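## Task

Grasp the bottle whose cap is yellow, raise it higher than half of its own height, and keep it there standing upright until the scene ends. Other bottles may be shoved out of the way, but every one of them must be upright at the finish. At the end both arms, hands included, should be in free air, in contact with nothing except the held bottle during the final second after everything settles.

## Robot and tools

Robot: two arms, left_arm and right_arm, each with a parallel two-finger gripper and a wrist camera, standing on the floor at the near edge of a table. Nothing may be knocked or placed off the table. An external force may occasionally pull briefly on a held object.

Frame: one shared scene frame. Origin at table-top height (z = 0) above the centre of the robot's foot; +x points forward over the table, +y toward the robot's own left, +z up. The table surface starts near x = +0.15 m. Arm bases: left_arm at (+0.218, +0.257, +0.749) m, quat_wxyz (+0.585, -0.513, +0.414, -0.472); right_arm at (+0.218, -0.257, +0.749) m, quat_wxyz (+0.585, +0.513, +0.414, +0.472). left_arm is on the +y side; camera image sides do not correspond to arm names.

Gripper axes: fingers extend along the gripper's +z, and close/open along its y. end_effector_position is the point midway between the finger pads, roughly 1 cm short of the tips. Reported hand positions can be slightly wrong, more so at long reach, and arms often settle a centimetre or more off target, usually low.

The row (used by both execute_actions and move): 16 numbers in one flat list covering both arms, always all 16 even if one arm is idle. Order: left_arm x, y, z, qw, qx, qy, qz, opening, then right_arm x, y, z, qw, qx, qy, qz, opening. x, y, z are an absolute target position in metres in the scene frame; qw..qz an absolute target orientation quaternion, w first, in the scene frame. Opening ranges -1 (closed) to +1 (fully open, 0.094 m). For an arm meant to stay put, resend exactly its pose from the last result before it stopped, plus the desired opening; to hold an orientation, repeat the same quaternion every row rather than copying the drifted reported one.

execute_actions(actions): a list of actions; each action is a table of up to 15 rows, one row per 1/30 s control step, and a short table repeats its last row to fill 15 steps (0.5 s). An empty list just reports state and images. An action is rejected for both arms if any target lies more than 0.6 m from that gripper's current position along any of the gripper's own axes; if the first action fails this or any action is malformed, nothing runs.

move(target, speed, blocking): target is one 16-number row (absolute poses). Each gripper travels a straight line toward its pose; both paths finish together, lasting 0.5 to 10 s (cut off at 10 s). speed is path top speed in m/s, 0.002 to 0.5, default 0.25; rotation is capped at twice that in rad/s. Opening is sent at the start. Paths ignore obstacles and the other arm; actual motion lags, wanders and may exceed speed, especially with a nearly straight arm. Faster moves and targets placed deeper past a contact push harder. blocking=false returns after 0.5 s while motion continues; then use wait(0) to check, or stop, before sending new rows or moves.

wait(seconds): 0 to 10 s, arms hold their last command; returns early if a running move finishes. stop(): brakes a running move (needs braking room; fingers keep moving). zoom_image(camera, region): closer look at one camera's last image; region [x0, y0, x1, y1] in pixels, top-left origin, at most 504x504. Cameras: cam_head_left and cam_head_right (896x504), cam_left_wrist and cam_right_wrist (504x504), returned in that order. read_manual(section) gives only licence text. finished_scene(scene) ends the numbered scene permanently, after the last command has been held; the goal must still hold.

Controller: every step the commanded pose is clamped to within 70 mm and 16 degrees of the measured pose, then damped inverse kinematics moves the joints, favouring position over orientation. Far targets take several actions; after an action the arm goes at most to its last clamped pose, so keep commanding. Elbows stop just before full straightening. Joint ranges (rad): waist -2.880 to 2.880, shoulder 0.000 to 3.142, elbow 0.000 to 3.019, wrist pitch -1.693 to 1.571, wrist yaw -1.571 to 1.571, wrist roll -2.094 to 2.094.

Gripping: grip_measured reports finger opening on the command scale (offset up to about 1 mm per gripper). To hold something, command an opening below grip_measured: around 0.03 lower holds firmly, smaller margins hold lighter. Pads press about 50 to 62 N each, with a brief higher spike at first contact.

Result lines: state line left_arm: … | right_arm: … gives each gripper's position and quaternion; Hand target shows where the controller is now driving each gripper; step readings list positions at some steps, with HELD plus arm label where a step was held back. A move adds a move: line with its ending (done, off_target, moving, held, fault; an arm not named finished fine) and limits (paced = pose was clipped; held = some steps blocked, after which the arm may surge fast), plus distance from target. pose unreachable means the clearance check altered or blocked that arm's command. FAULT stops an arm; MOTOR HOT warns from 85 °C, and at 100 °C an OVER-TEMPERATURE FAULT drops that arm and its load. Joint torques are raw drive outputs with offsets and noise.

Avoid: arms colliding or pressing each other, dropping or slipping the bottle, slamming into things, hard pushes, toppling other bottles. The robot keeps holding its last command while you compose a reply.

Each tool is called after "Emit:" as name([rows], argument=value, ...), one row to a line, values as JSON.

## Session

Emit:
execute_actions(actions=[])

Scene clock: 0.00 s.
left_arm: end_effector_position=(+0.5456, +0.8583, +0.1493) grip_measured=+1.000 end_effector_quat_wxyz=(+0.490, -0.365, +0.619, +0.492) | right_arm: end_effector_position=(+0.5572, +0.1325, +0.1901) grip_measured=+1.000 end_effector_quat_wxyz=(-0.385, -0.483, +0.651, +0.441)
Joint positions: left_arm=[ 2.092  2.273  1.918  1.051 -0.818 -0.607  0.094] | right_arm=[-0.885  2.302  2.433 -1.552  0.118 -0.815  0.094]
Joint velocities: left_arm=[-0.005 -0.005 -0.012 -0.007  0.022  0.022  0.   ] | right_arm=[-0.015  0.005  0.002 -0.042 -0.051  0.037  0.   ]
Joint torques (N m, as the arm reports them, + toward a larger angle): no reading
Motor temperatures (°C, as the motors report them): left_arm=[26 27 26 26 25 27] | right_arm=[26 24 28 26 27 27]
Hand target (left_arm): +0.546, +0.859, +0.150; +0.492, -0.365, +0.618, +0.492
Hand target (right_arm): +0.552, +0.127, +0.184; -0.391, -0.480, +0.651, +0.439

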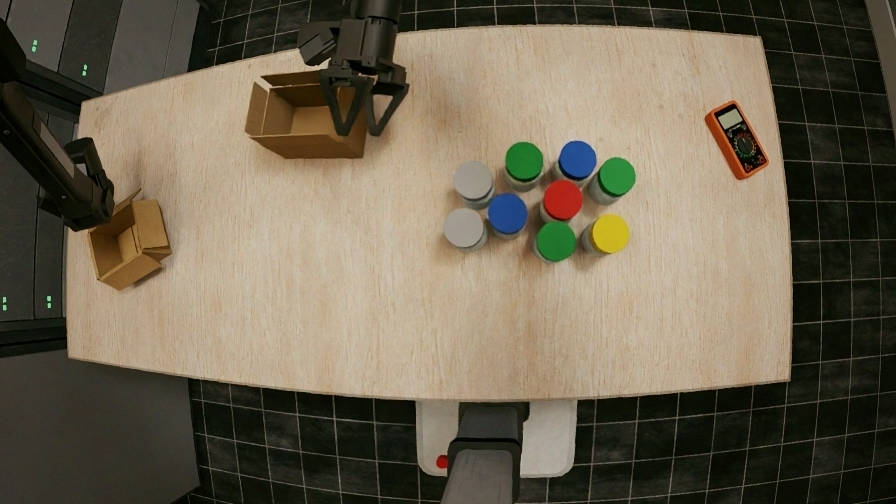

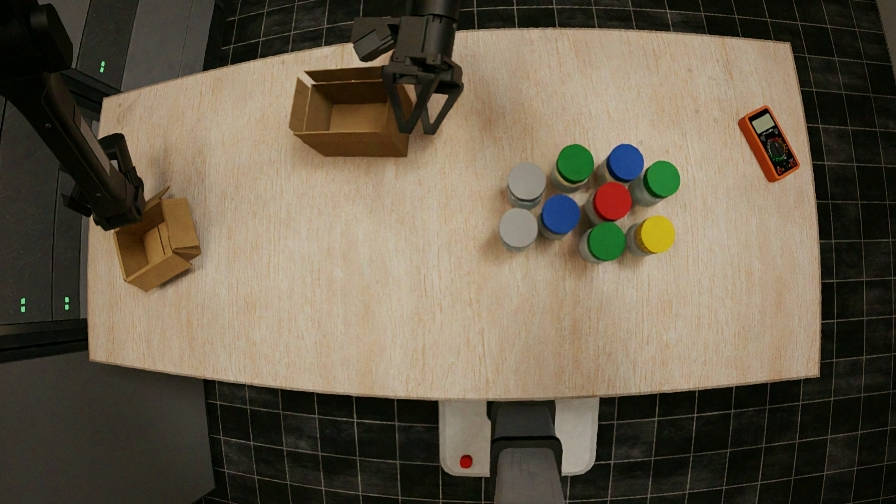

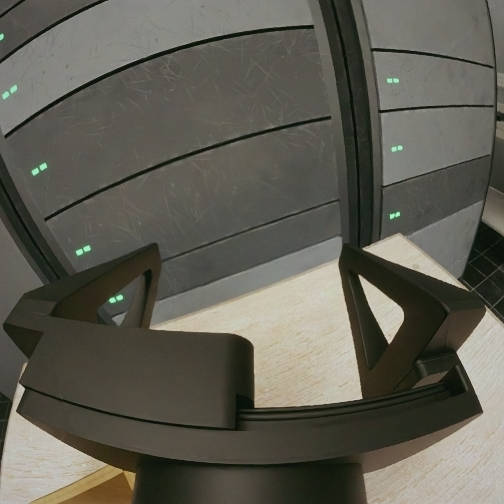

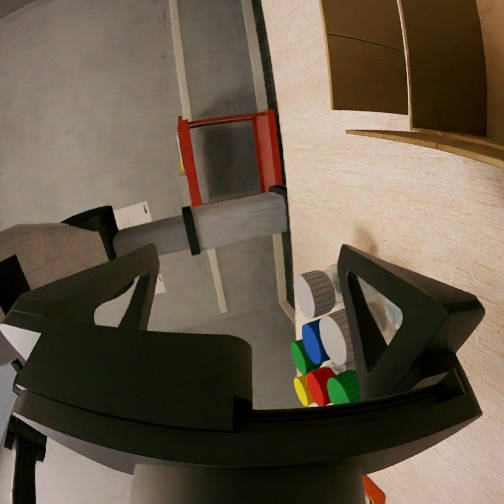

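Emit:
move(target=[0.5456,0.8583,0.1493,0.49,-0.365,0.619,0.492,1,0.4,-0.22,0.4,0,0.707,0.707,0,1])

Scene clock: 6.60 s.
left_arm: end_effector_position=(+0.5456, +0.8583, +0.1493) grip_measured=+1.000 end_effector_quat_wxyz=(+0.490, -0.365, +0.619, +0.492) | right_arm: end_effector_position=(+0.4164, -0.2077, +0.3903) grip_measured=+1.000 end_effector_quat_wxyz=(+0.016, +0.705, +0.709, +0.017)
Joint positions: left_arm=[ 2.092  2.273  1.918  1.051 -0.818 -0.607  0.094] | right_arm=[-1.167  1.386  0.171  1.122  0.391  1.391  0.094]
Joint velocities: left_arm=[-0.005  0.005 -0.002  0.007 -0.007  0.007  0.   ] | right_arm=[ 0.005 -0.005 -0.017 -0.012 -0.066 -0.007  0.   ]
Joint torques (N m, as the arm reports them, + toward a larger angle): left_arm=[ 13.23 -11.76  -0.56   1.74  -0.54  -0.05] | right_arm=[ 1.52 -4.19 -9.14 -0.03  0.04  0.02]
Motor temperatures (°C, as the motors report them): left_arm=[27 27 26 26 25 27] | right_arm=[27 25 29 26 27 27]
Hand target (left_arm): +0.546, +0.858, +0.149; +0.490, -0.365, +0.619, +0.492
Hand target (right_arm): +0.395, -0.214, +0.402; +0.002, +0.705, +0.709, -0.001
Off the commanded pose (left_arm): 0.000 m, 0 deg.
Off the commanded pose (right_arm): 0.023 m, 3 deg.
move: off_target (right_arm)

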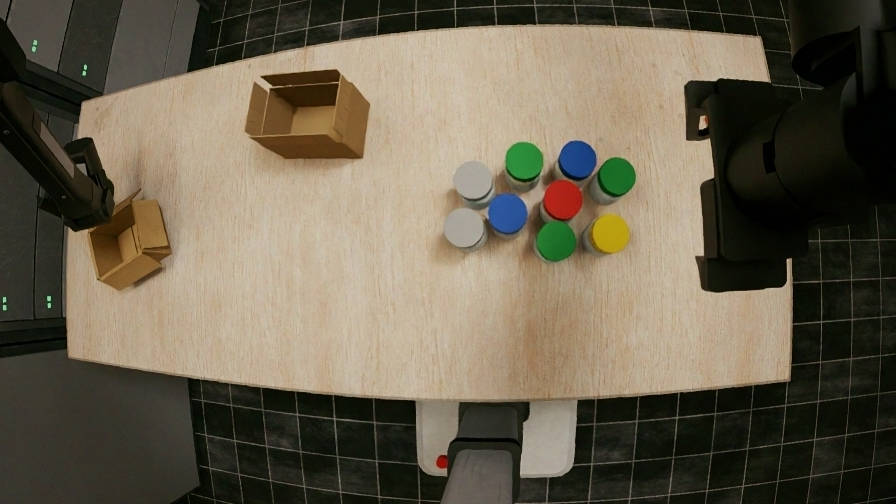

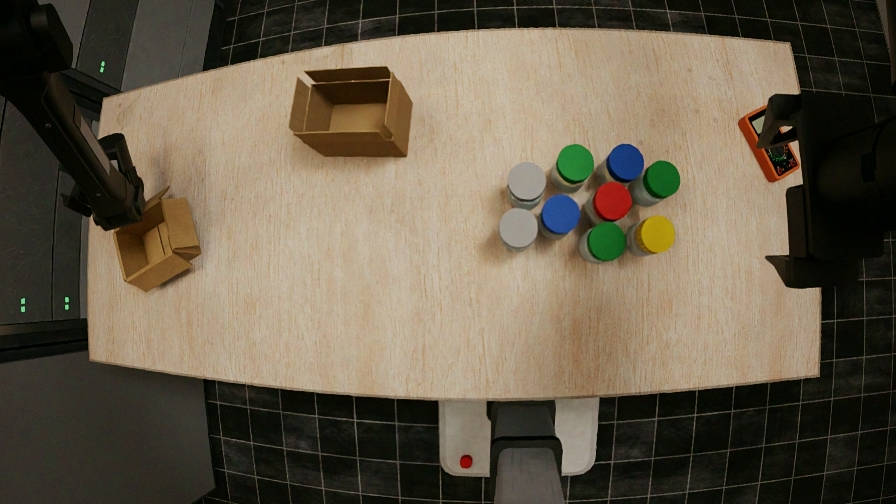

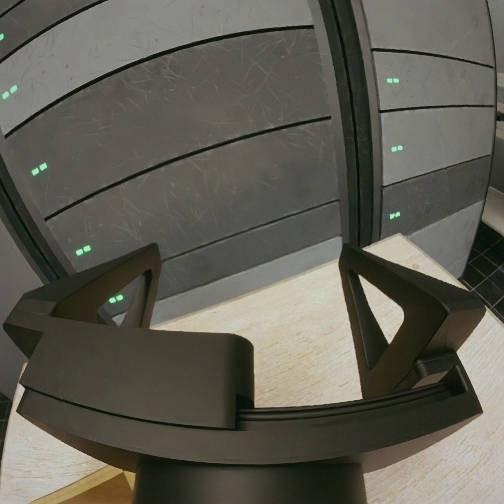

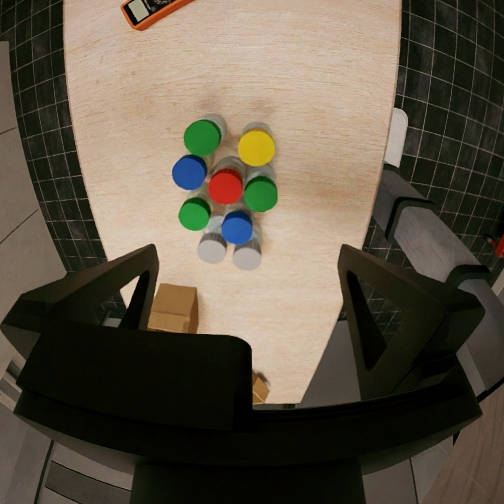

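Emit:
move(target=[0.5456,0.8583,0.1493,0.49,-0.365,0.619,0.492,1,0.41,-0.2,0.2,0,0.707,0.707,0,1])

Scene clock: 8.07 s.
left_arm: end_effector_position=(+0.5456, +0.8583, +0.1493) grip_measured=+1.000 end_effector_quat_wxyz=(+0.490, -0.365, +0.619, +0.492) | right_arm: end_effector_position=(+0.4150, -0.1978, +0.2056) grip_measured=+1.000 end_effector_quat_wxyz=(+0.000, +0.708, +0.706, +0.007)
Joint positions: left_arm=[ 2.092  2.273  1.918  1.051 -0.818 -0.607  0.094] | right_arm=[-1.324  1.788  0.65   1.013  0.234  1.393  0.094]
Joint velocities: left_arm=[ 0.005 -0.015 -0.007  0.012  0.037 -0.051  0.   ] | right_arm=[-0.005  0.015 -0.007 -0.007 -0.066  0.007  0.   ]
Joint torques (N m, as the arm reports them, + toward a larger angle): left_arm=[ 13.32 -12.04  -0.54   1.82  -0.54  -0.06] | right_arm=[ 2.17 -4.98 -5.29 -0.75 -0.12 -0.15]
Motor temperatures (°C, as the motors report them): left_arm=[27 27 26 26 25 27] | right_arm=[27 25 29 26 27 27]
Hand target (left_arm): +0.546, +0.858, +0.149; +0.490, -0.365, +0.619, +0.492
Hand target (right_arm): +0.412, -0.204, +0.200; +0.000, +0.706, +0.708, -0.000
Off the commanded pose (left_arm): 0.000 m, 0 deg.
Off the commanded pose (right_arm): 0.008 m, 1 deg.
move: done

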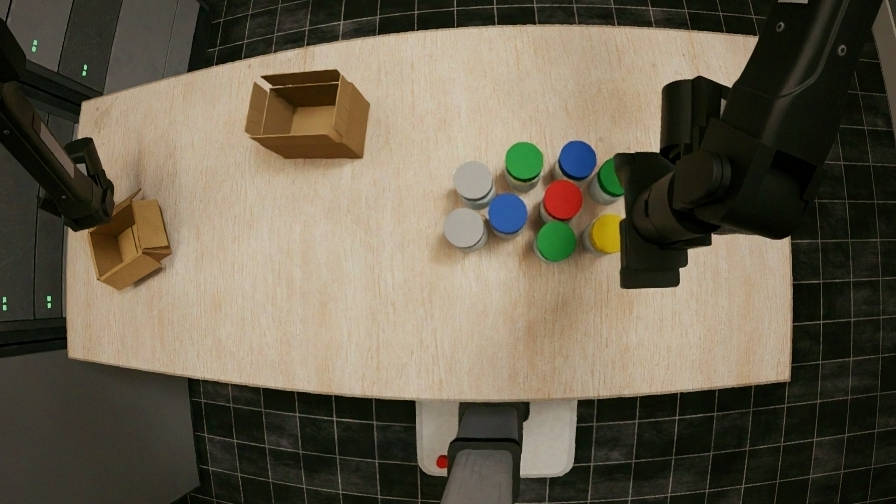

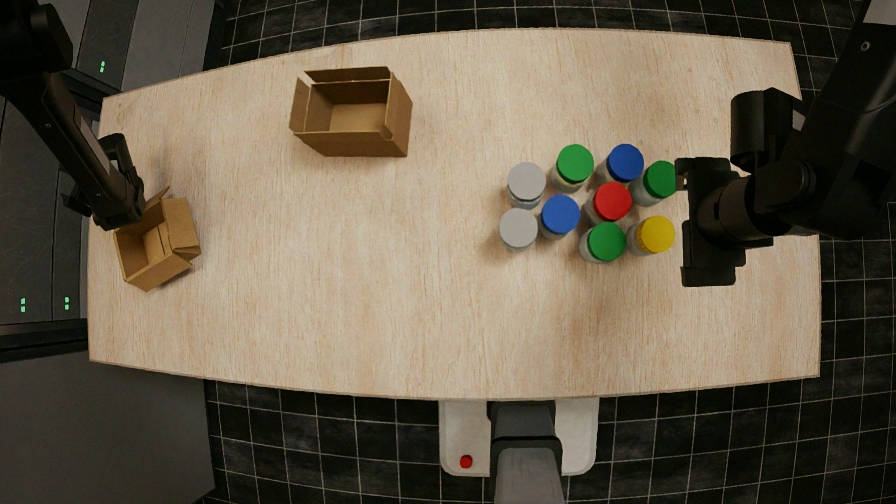

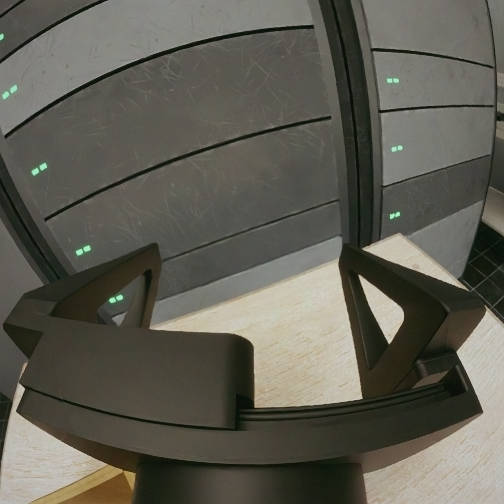

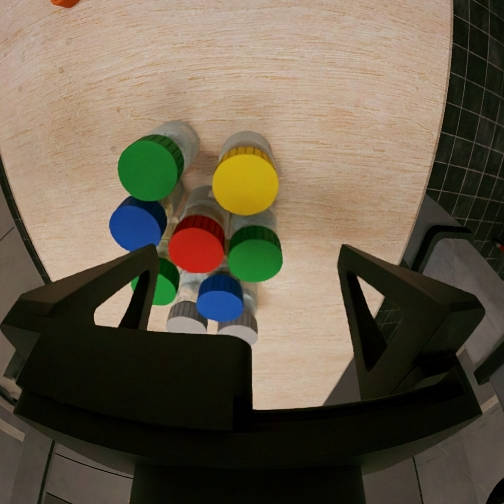

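Emit:
move(target=[0.5456,0.8583,0.1493,0.49,-0.365,0.619,0.492,1,0.415,-0.2,0.12,0,0.707,0.707,0,0.65], speed=0.15)

Scene clock: 9.20 s.
left_arm: end_effector_position=(+0.5456, +0.8583, +0.1493) grip_measured=+1.000 end_effector_quat_wxyz=(+0.490, -0.365, +0.619, +0.492) | right_arm: end_effector_position=(+0.4206, -0.1947, +0.1267) grip_measured=+0.653 end_effector_quat_wxyz=(+0.000, +0.710, +0.704, +0.007)
Joint positions: left_arm=[ 2.092  2.273  1.918  1.051 -0.818 -0.607  0.094] | right_arm=[-1.356  1.92   0.877  0.919  0.201  1.393  0.078]
Joint velocities: left_arm=[ 0.005  0.005 -0.002  0.002 -0.007  0.037  0.   ] | right_arm=[ 0.024 -0.005 -0.002 -0.032 -0.007 -0.051  0.001]
Joint torques (N m, as the arm reports them, + toward a larger angle): left_arm=[ 13.16 -11.98  -0.6    1.74  -0.56  -0.06] | right_arm=[ 2.02 -4.71 -4.77 -0.71 -0.13 -0.2 ]
Motor temperatures (°C, as the motors report them): left_arm=[27 27 26 26 25 27] | right_arm=[27 25 29 26 27 27]
Hand target (left_arm): +0.546, +0.858, +0.149; +0.490, -0.365, +0.619, +0.492
Hand target (right_arm): +0.416, -0.202, +0.120; +0.000, +0.707, +0.707, +0.000
Off the commanded pose (left_arm): 0.000 m, 0 deg.
Off the commanded pose (right_arm): 0.010 m, 1 deg.
move: done

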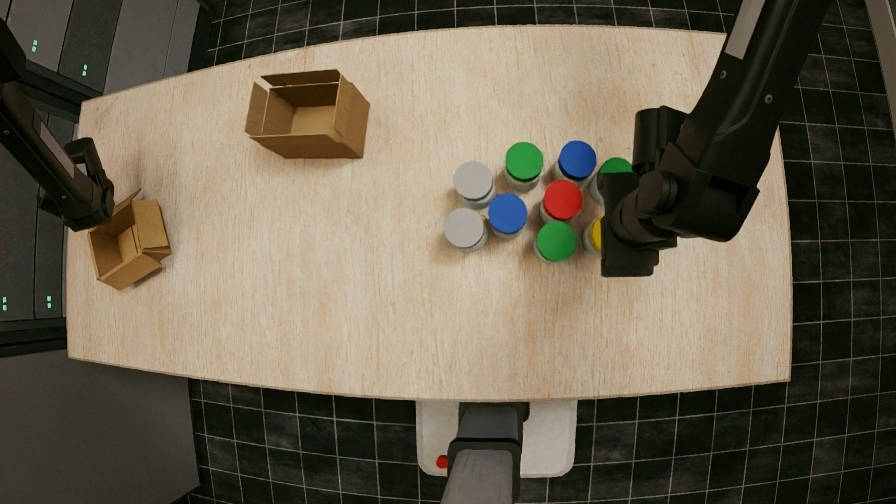

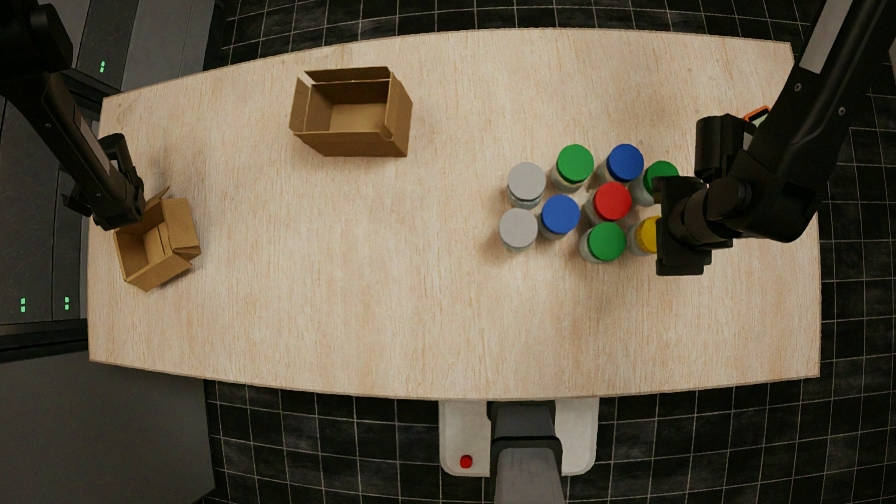

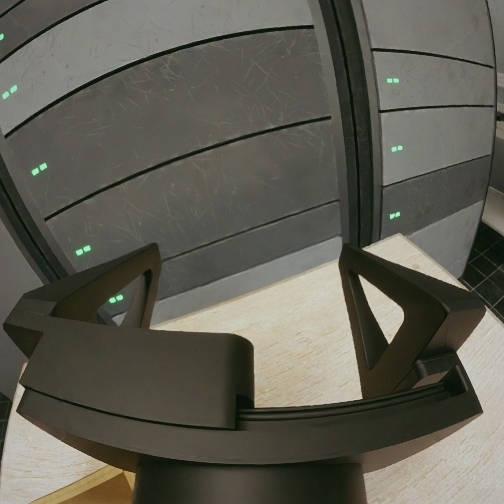

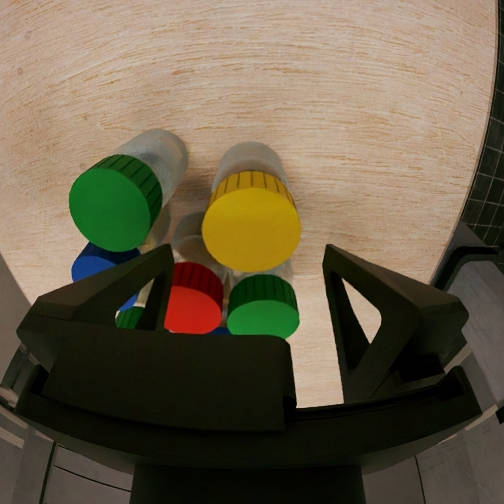

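Good. Grip at the cap.

Emit:
move(target=[0.5456,0.8583,0.1493,0.49,-0.365,0.619,0.492,1,0.415,-0.202,0.072,0,0.707,0.707,0,0.65], speed=0.1)

Emit:
move(target=[0.5456,0.8583,0.1493,0.49,-0.365,0.619,0.492,1,0.415,-0.202,0.072,0,0.707,0.707,0,0.1])

Scene clock: 10.40 s.
left_arm: end_effector_position=(+0.5456, +0.8583, +0.1493) grip_measured=+1.000 end_effector_quat_wxyz=(+0.490, -0.365, +0.619, +0.492) | right_arm: end_effector_position=(+0.4198, -0.1950, +0.0789) grip_measured=+0.653 end_effector_quat_wxyz=(-0.001, +0.711, +0.704, +0.007)
Joint positions: left_arm=[ 2.092  2.273  1.918  1.051 -0.818 -0.607  0.094] | right_arm=[-1.376  2.006  1.02   0.86   0.181  1.393  0.078]
Joint velocities: left_arm=[-0.005 -0.024  0.002  0.007  0.022 -0.022  0.   ] | right_arm=[ 0.005 -0.015 -0.007  0.007 -0.037 -0.022  0.001]
Joint torques (N m, as the arm reports them, + toward a larger angle): left_arm=[ 13.2  -11.97  -0.64   1.77  -0.56  -0.05] | right_arm=[ 2.25 -4.39 -4.59 -0.8  -0.15 -0.19]
Motor temperatures (°C, as the motors report them): left_arm=[27 27 26 26 25 27] | right_arm=[27 25 29 26 27 27]
Hand target (left_arm): +0.546, +0.858, +0.149; +0.490, -0.365, +0.619, +0.492
Hand target (right_arm): +0.416, -0.203, +0.072; -0.000, +0.707, +0.707, +0.000
Off the commanded pose (left_arm): 0.000 m, 0 deg.
Off the commanded pose (right_arm): 0.011 m, 1 deg.
move: off_target (right_arm)

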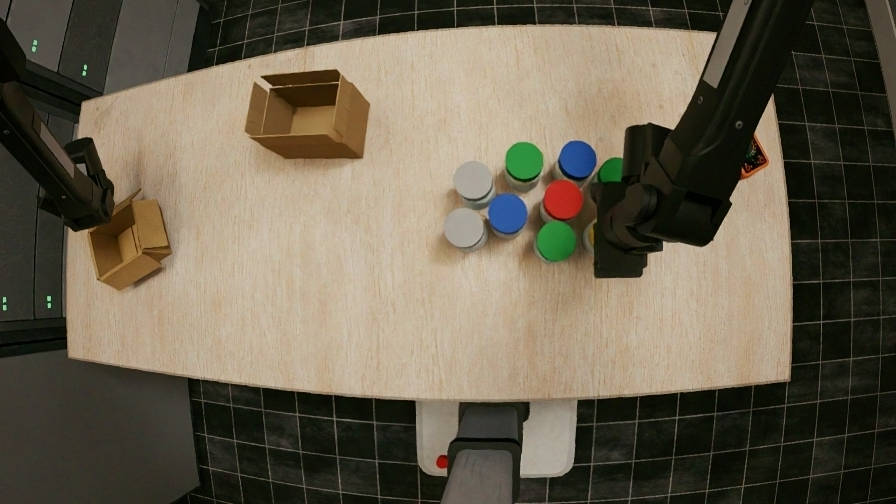

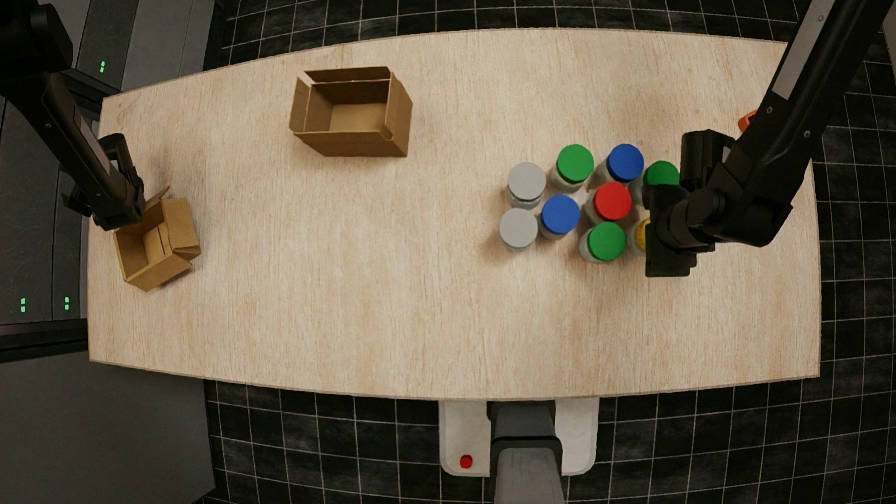

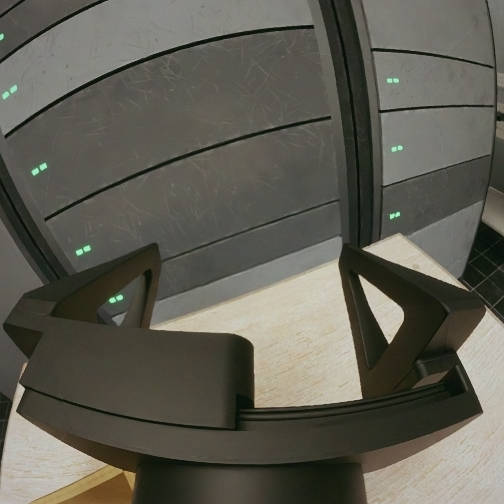

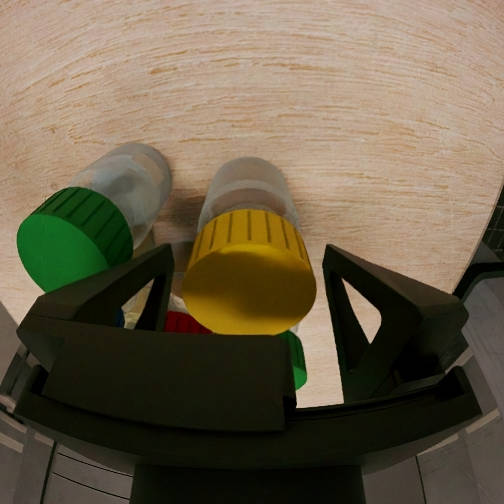

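Scene clock: 11.10 s.
left_arm: end_effector_position=(+0.5456, +0.8583, +0.1493) grip_measured=+1.000 end_effector_quat_wxyz=(+0.490, -0.365, +0.619, +0.492) | right_arm: end_effector_position=(+0.4198, -0.1950, +0.0789) grip_measured=+0.118 end_effector_quat_wxyz=(-0.001, +0.711, +0.704, +0.007)
Joint positions: left_arm=[ 2.092  2.273  1.918  1.051 -0.818 -0.607  0.094] | right_arm=[-1.376  2.006  1.02   0.86   0.181  1.393  0.053]
Joint velocities: left_arm=[-0.005 -0.015 -0.017 -0.017  0.037  0.051  0.   ] | right_arm=[ 0.015 -0.024 -0.002 -0.002 -0.037 -0.037 -0.002]
Joint torques (N m, as the arm reports them, + toward a larger angle): left_arm=[ 13.22 -11.94  -0.58   1.77  -0.54  -0.06] | right_arm=[ 2.39 -3.74 -4.47 -0.73 -0.08 -0.19]
Motor temperatures (°C, as the motors report them): left_arm=[27 27 26 26 25 27] | right_arm=[27 25 29 26 27 27]
Hand target (left_arm): +0.546, +0.858, +0.149; +0.490, -0.365, +0.619, +0.492
Hand target (right_arm): +0.415, -0.202, +0.072; -0.000, +0.707, +0.707, -0.000
Off the commanded pose (left_arm): 0.000 m, 0 deg.
Off the commanded pose (right_arm): 0.011 m, 1 deg.
move: off_target (right_arm)

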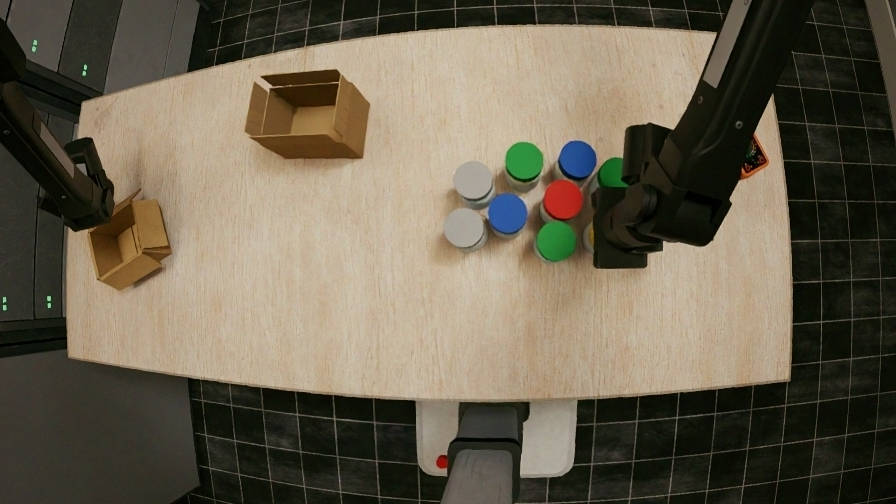

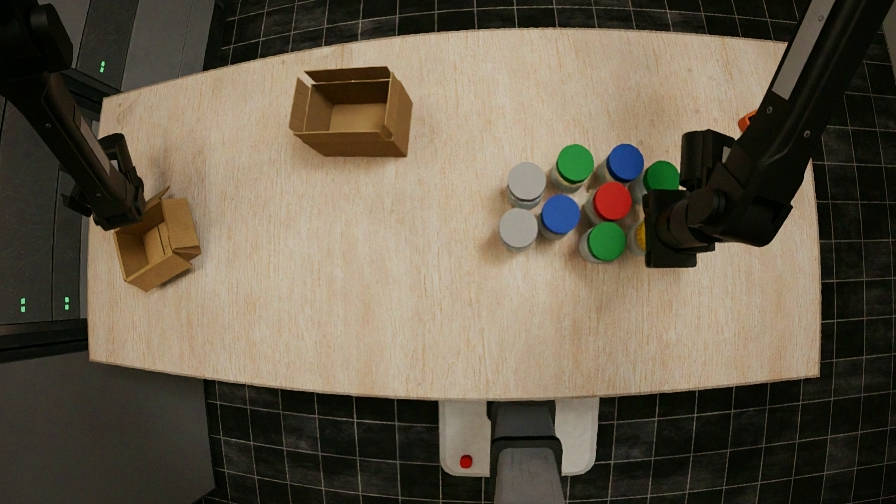

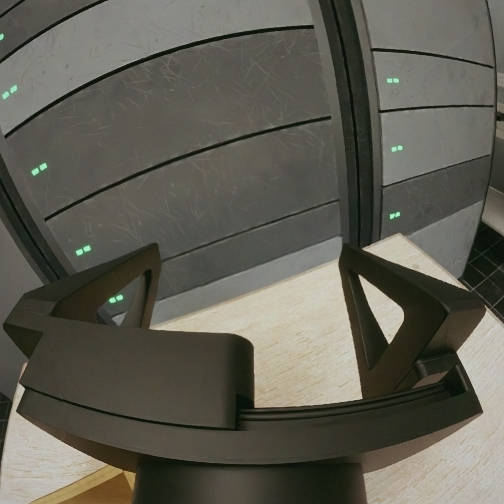

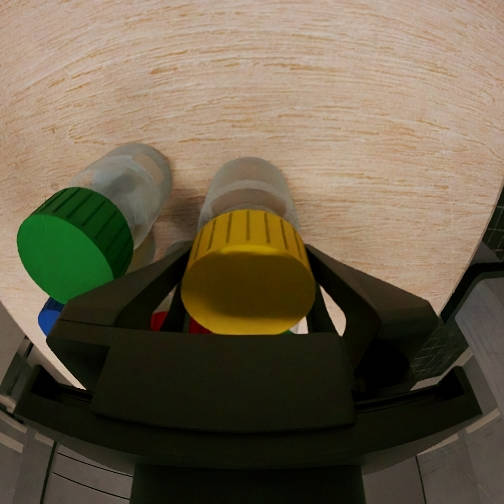

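Lift, also raising the left arm away from the box.

Emit:
move(target=[0.5456,0.8583,0.22,0.49,-0.365,0.619,0.492,1,0.415,-0.202,0.2,0,0.707,0.707,0,0.06], speed=0.12)

Scene clock: 13.40 s.
left_arm: end_effector_position=(+0.5443, +0.8468, +0.2030) grip_measured=+1.000 end_effector_quat_wxyz=(+0.478, -0.369, +0.628, +0.491) | right_arm: end_effector_position=(+0.4300, -0.2073, +0.1829) grip_measured=+0.114 end_effector_quat_wxyz=(+0.017, +0.711, +0.703, +0.005)
Joint positions: left_arm=[ 2.12   2.113  1.656  1.1   -0.782 -0.645  0.094] | right_arm=[-1.344  1.8    0.715  0.985  0.236  1.393  0.052]
Joint velocities: left_arm=[-0.005 -0.024 -0.022  0.007  0.007 -0.051  0.   ] | right_arm=[-0.005  0.005  0.002  0.022 -0.007 -0.022 -0.   ]
Joint torques (N m, as the arm reports them, + toward a larger angle): left_arm=[ 14.73 -12.94  -2.06   2.31  -0.45  -0.2 ] | right_arm=[ 3.95 -6.26 -9.2  -0.01  0.06 -0.1 ]
Motor temperatures (°C, as the motors report them): left_arm=[27 27 26 26 25 27] | right_arm=[27 25 30 26 27 27]
Hand target (left_arm): +0.546, +0.859, +0.220; +0.491, -0.366, +0.619, +0.493
Hand target (right_arm): +0.414, -0.200, +0.199; +0.000, +0.707, +0.707, -0.000
Off the commanded pose (left_arm): 0.021 m, 2 deg.
Off the commanded pose (right_arm): 0.023 m, 2 deg.
move: off_target (left_arm, right_arm)

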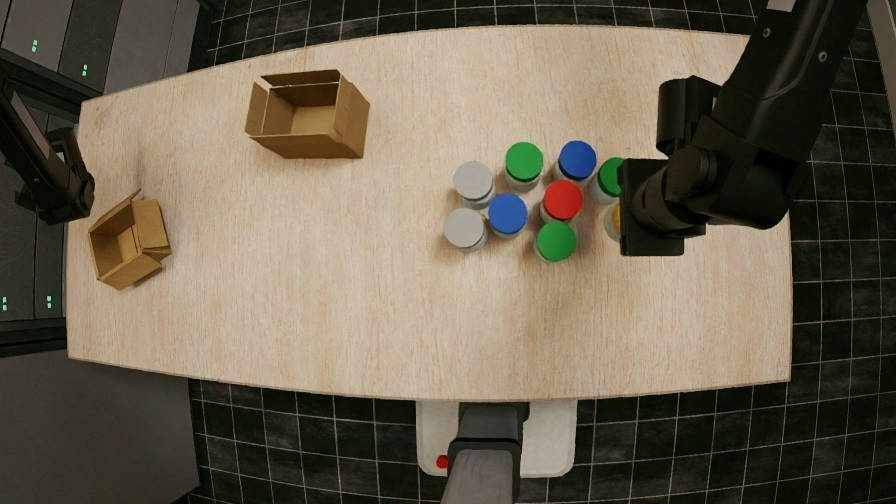

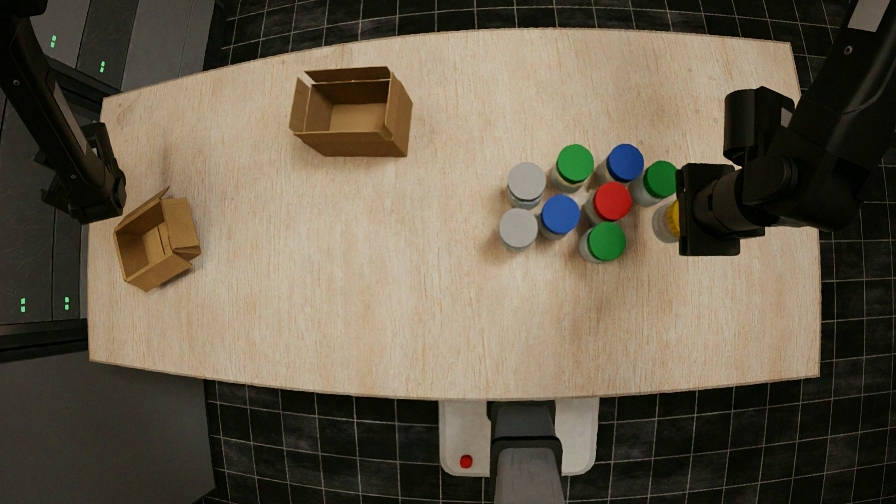

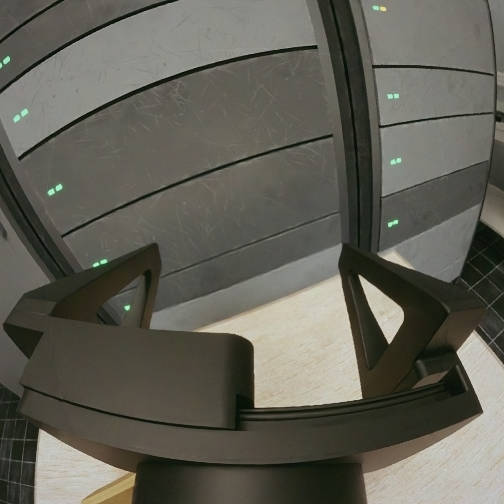

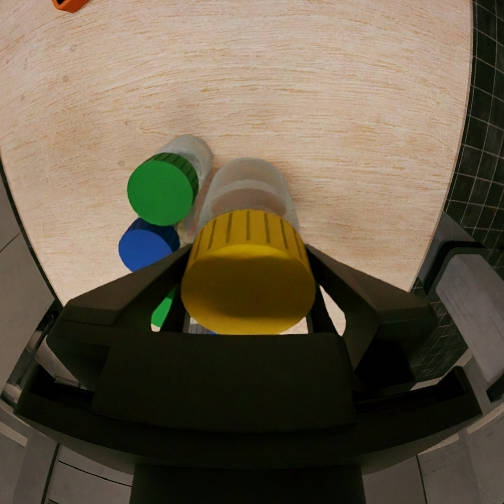

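Emit:
finished_scene(scene=1)

The scene is finished: the task was done.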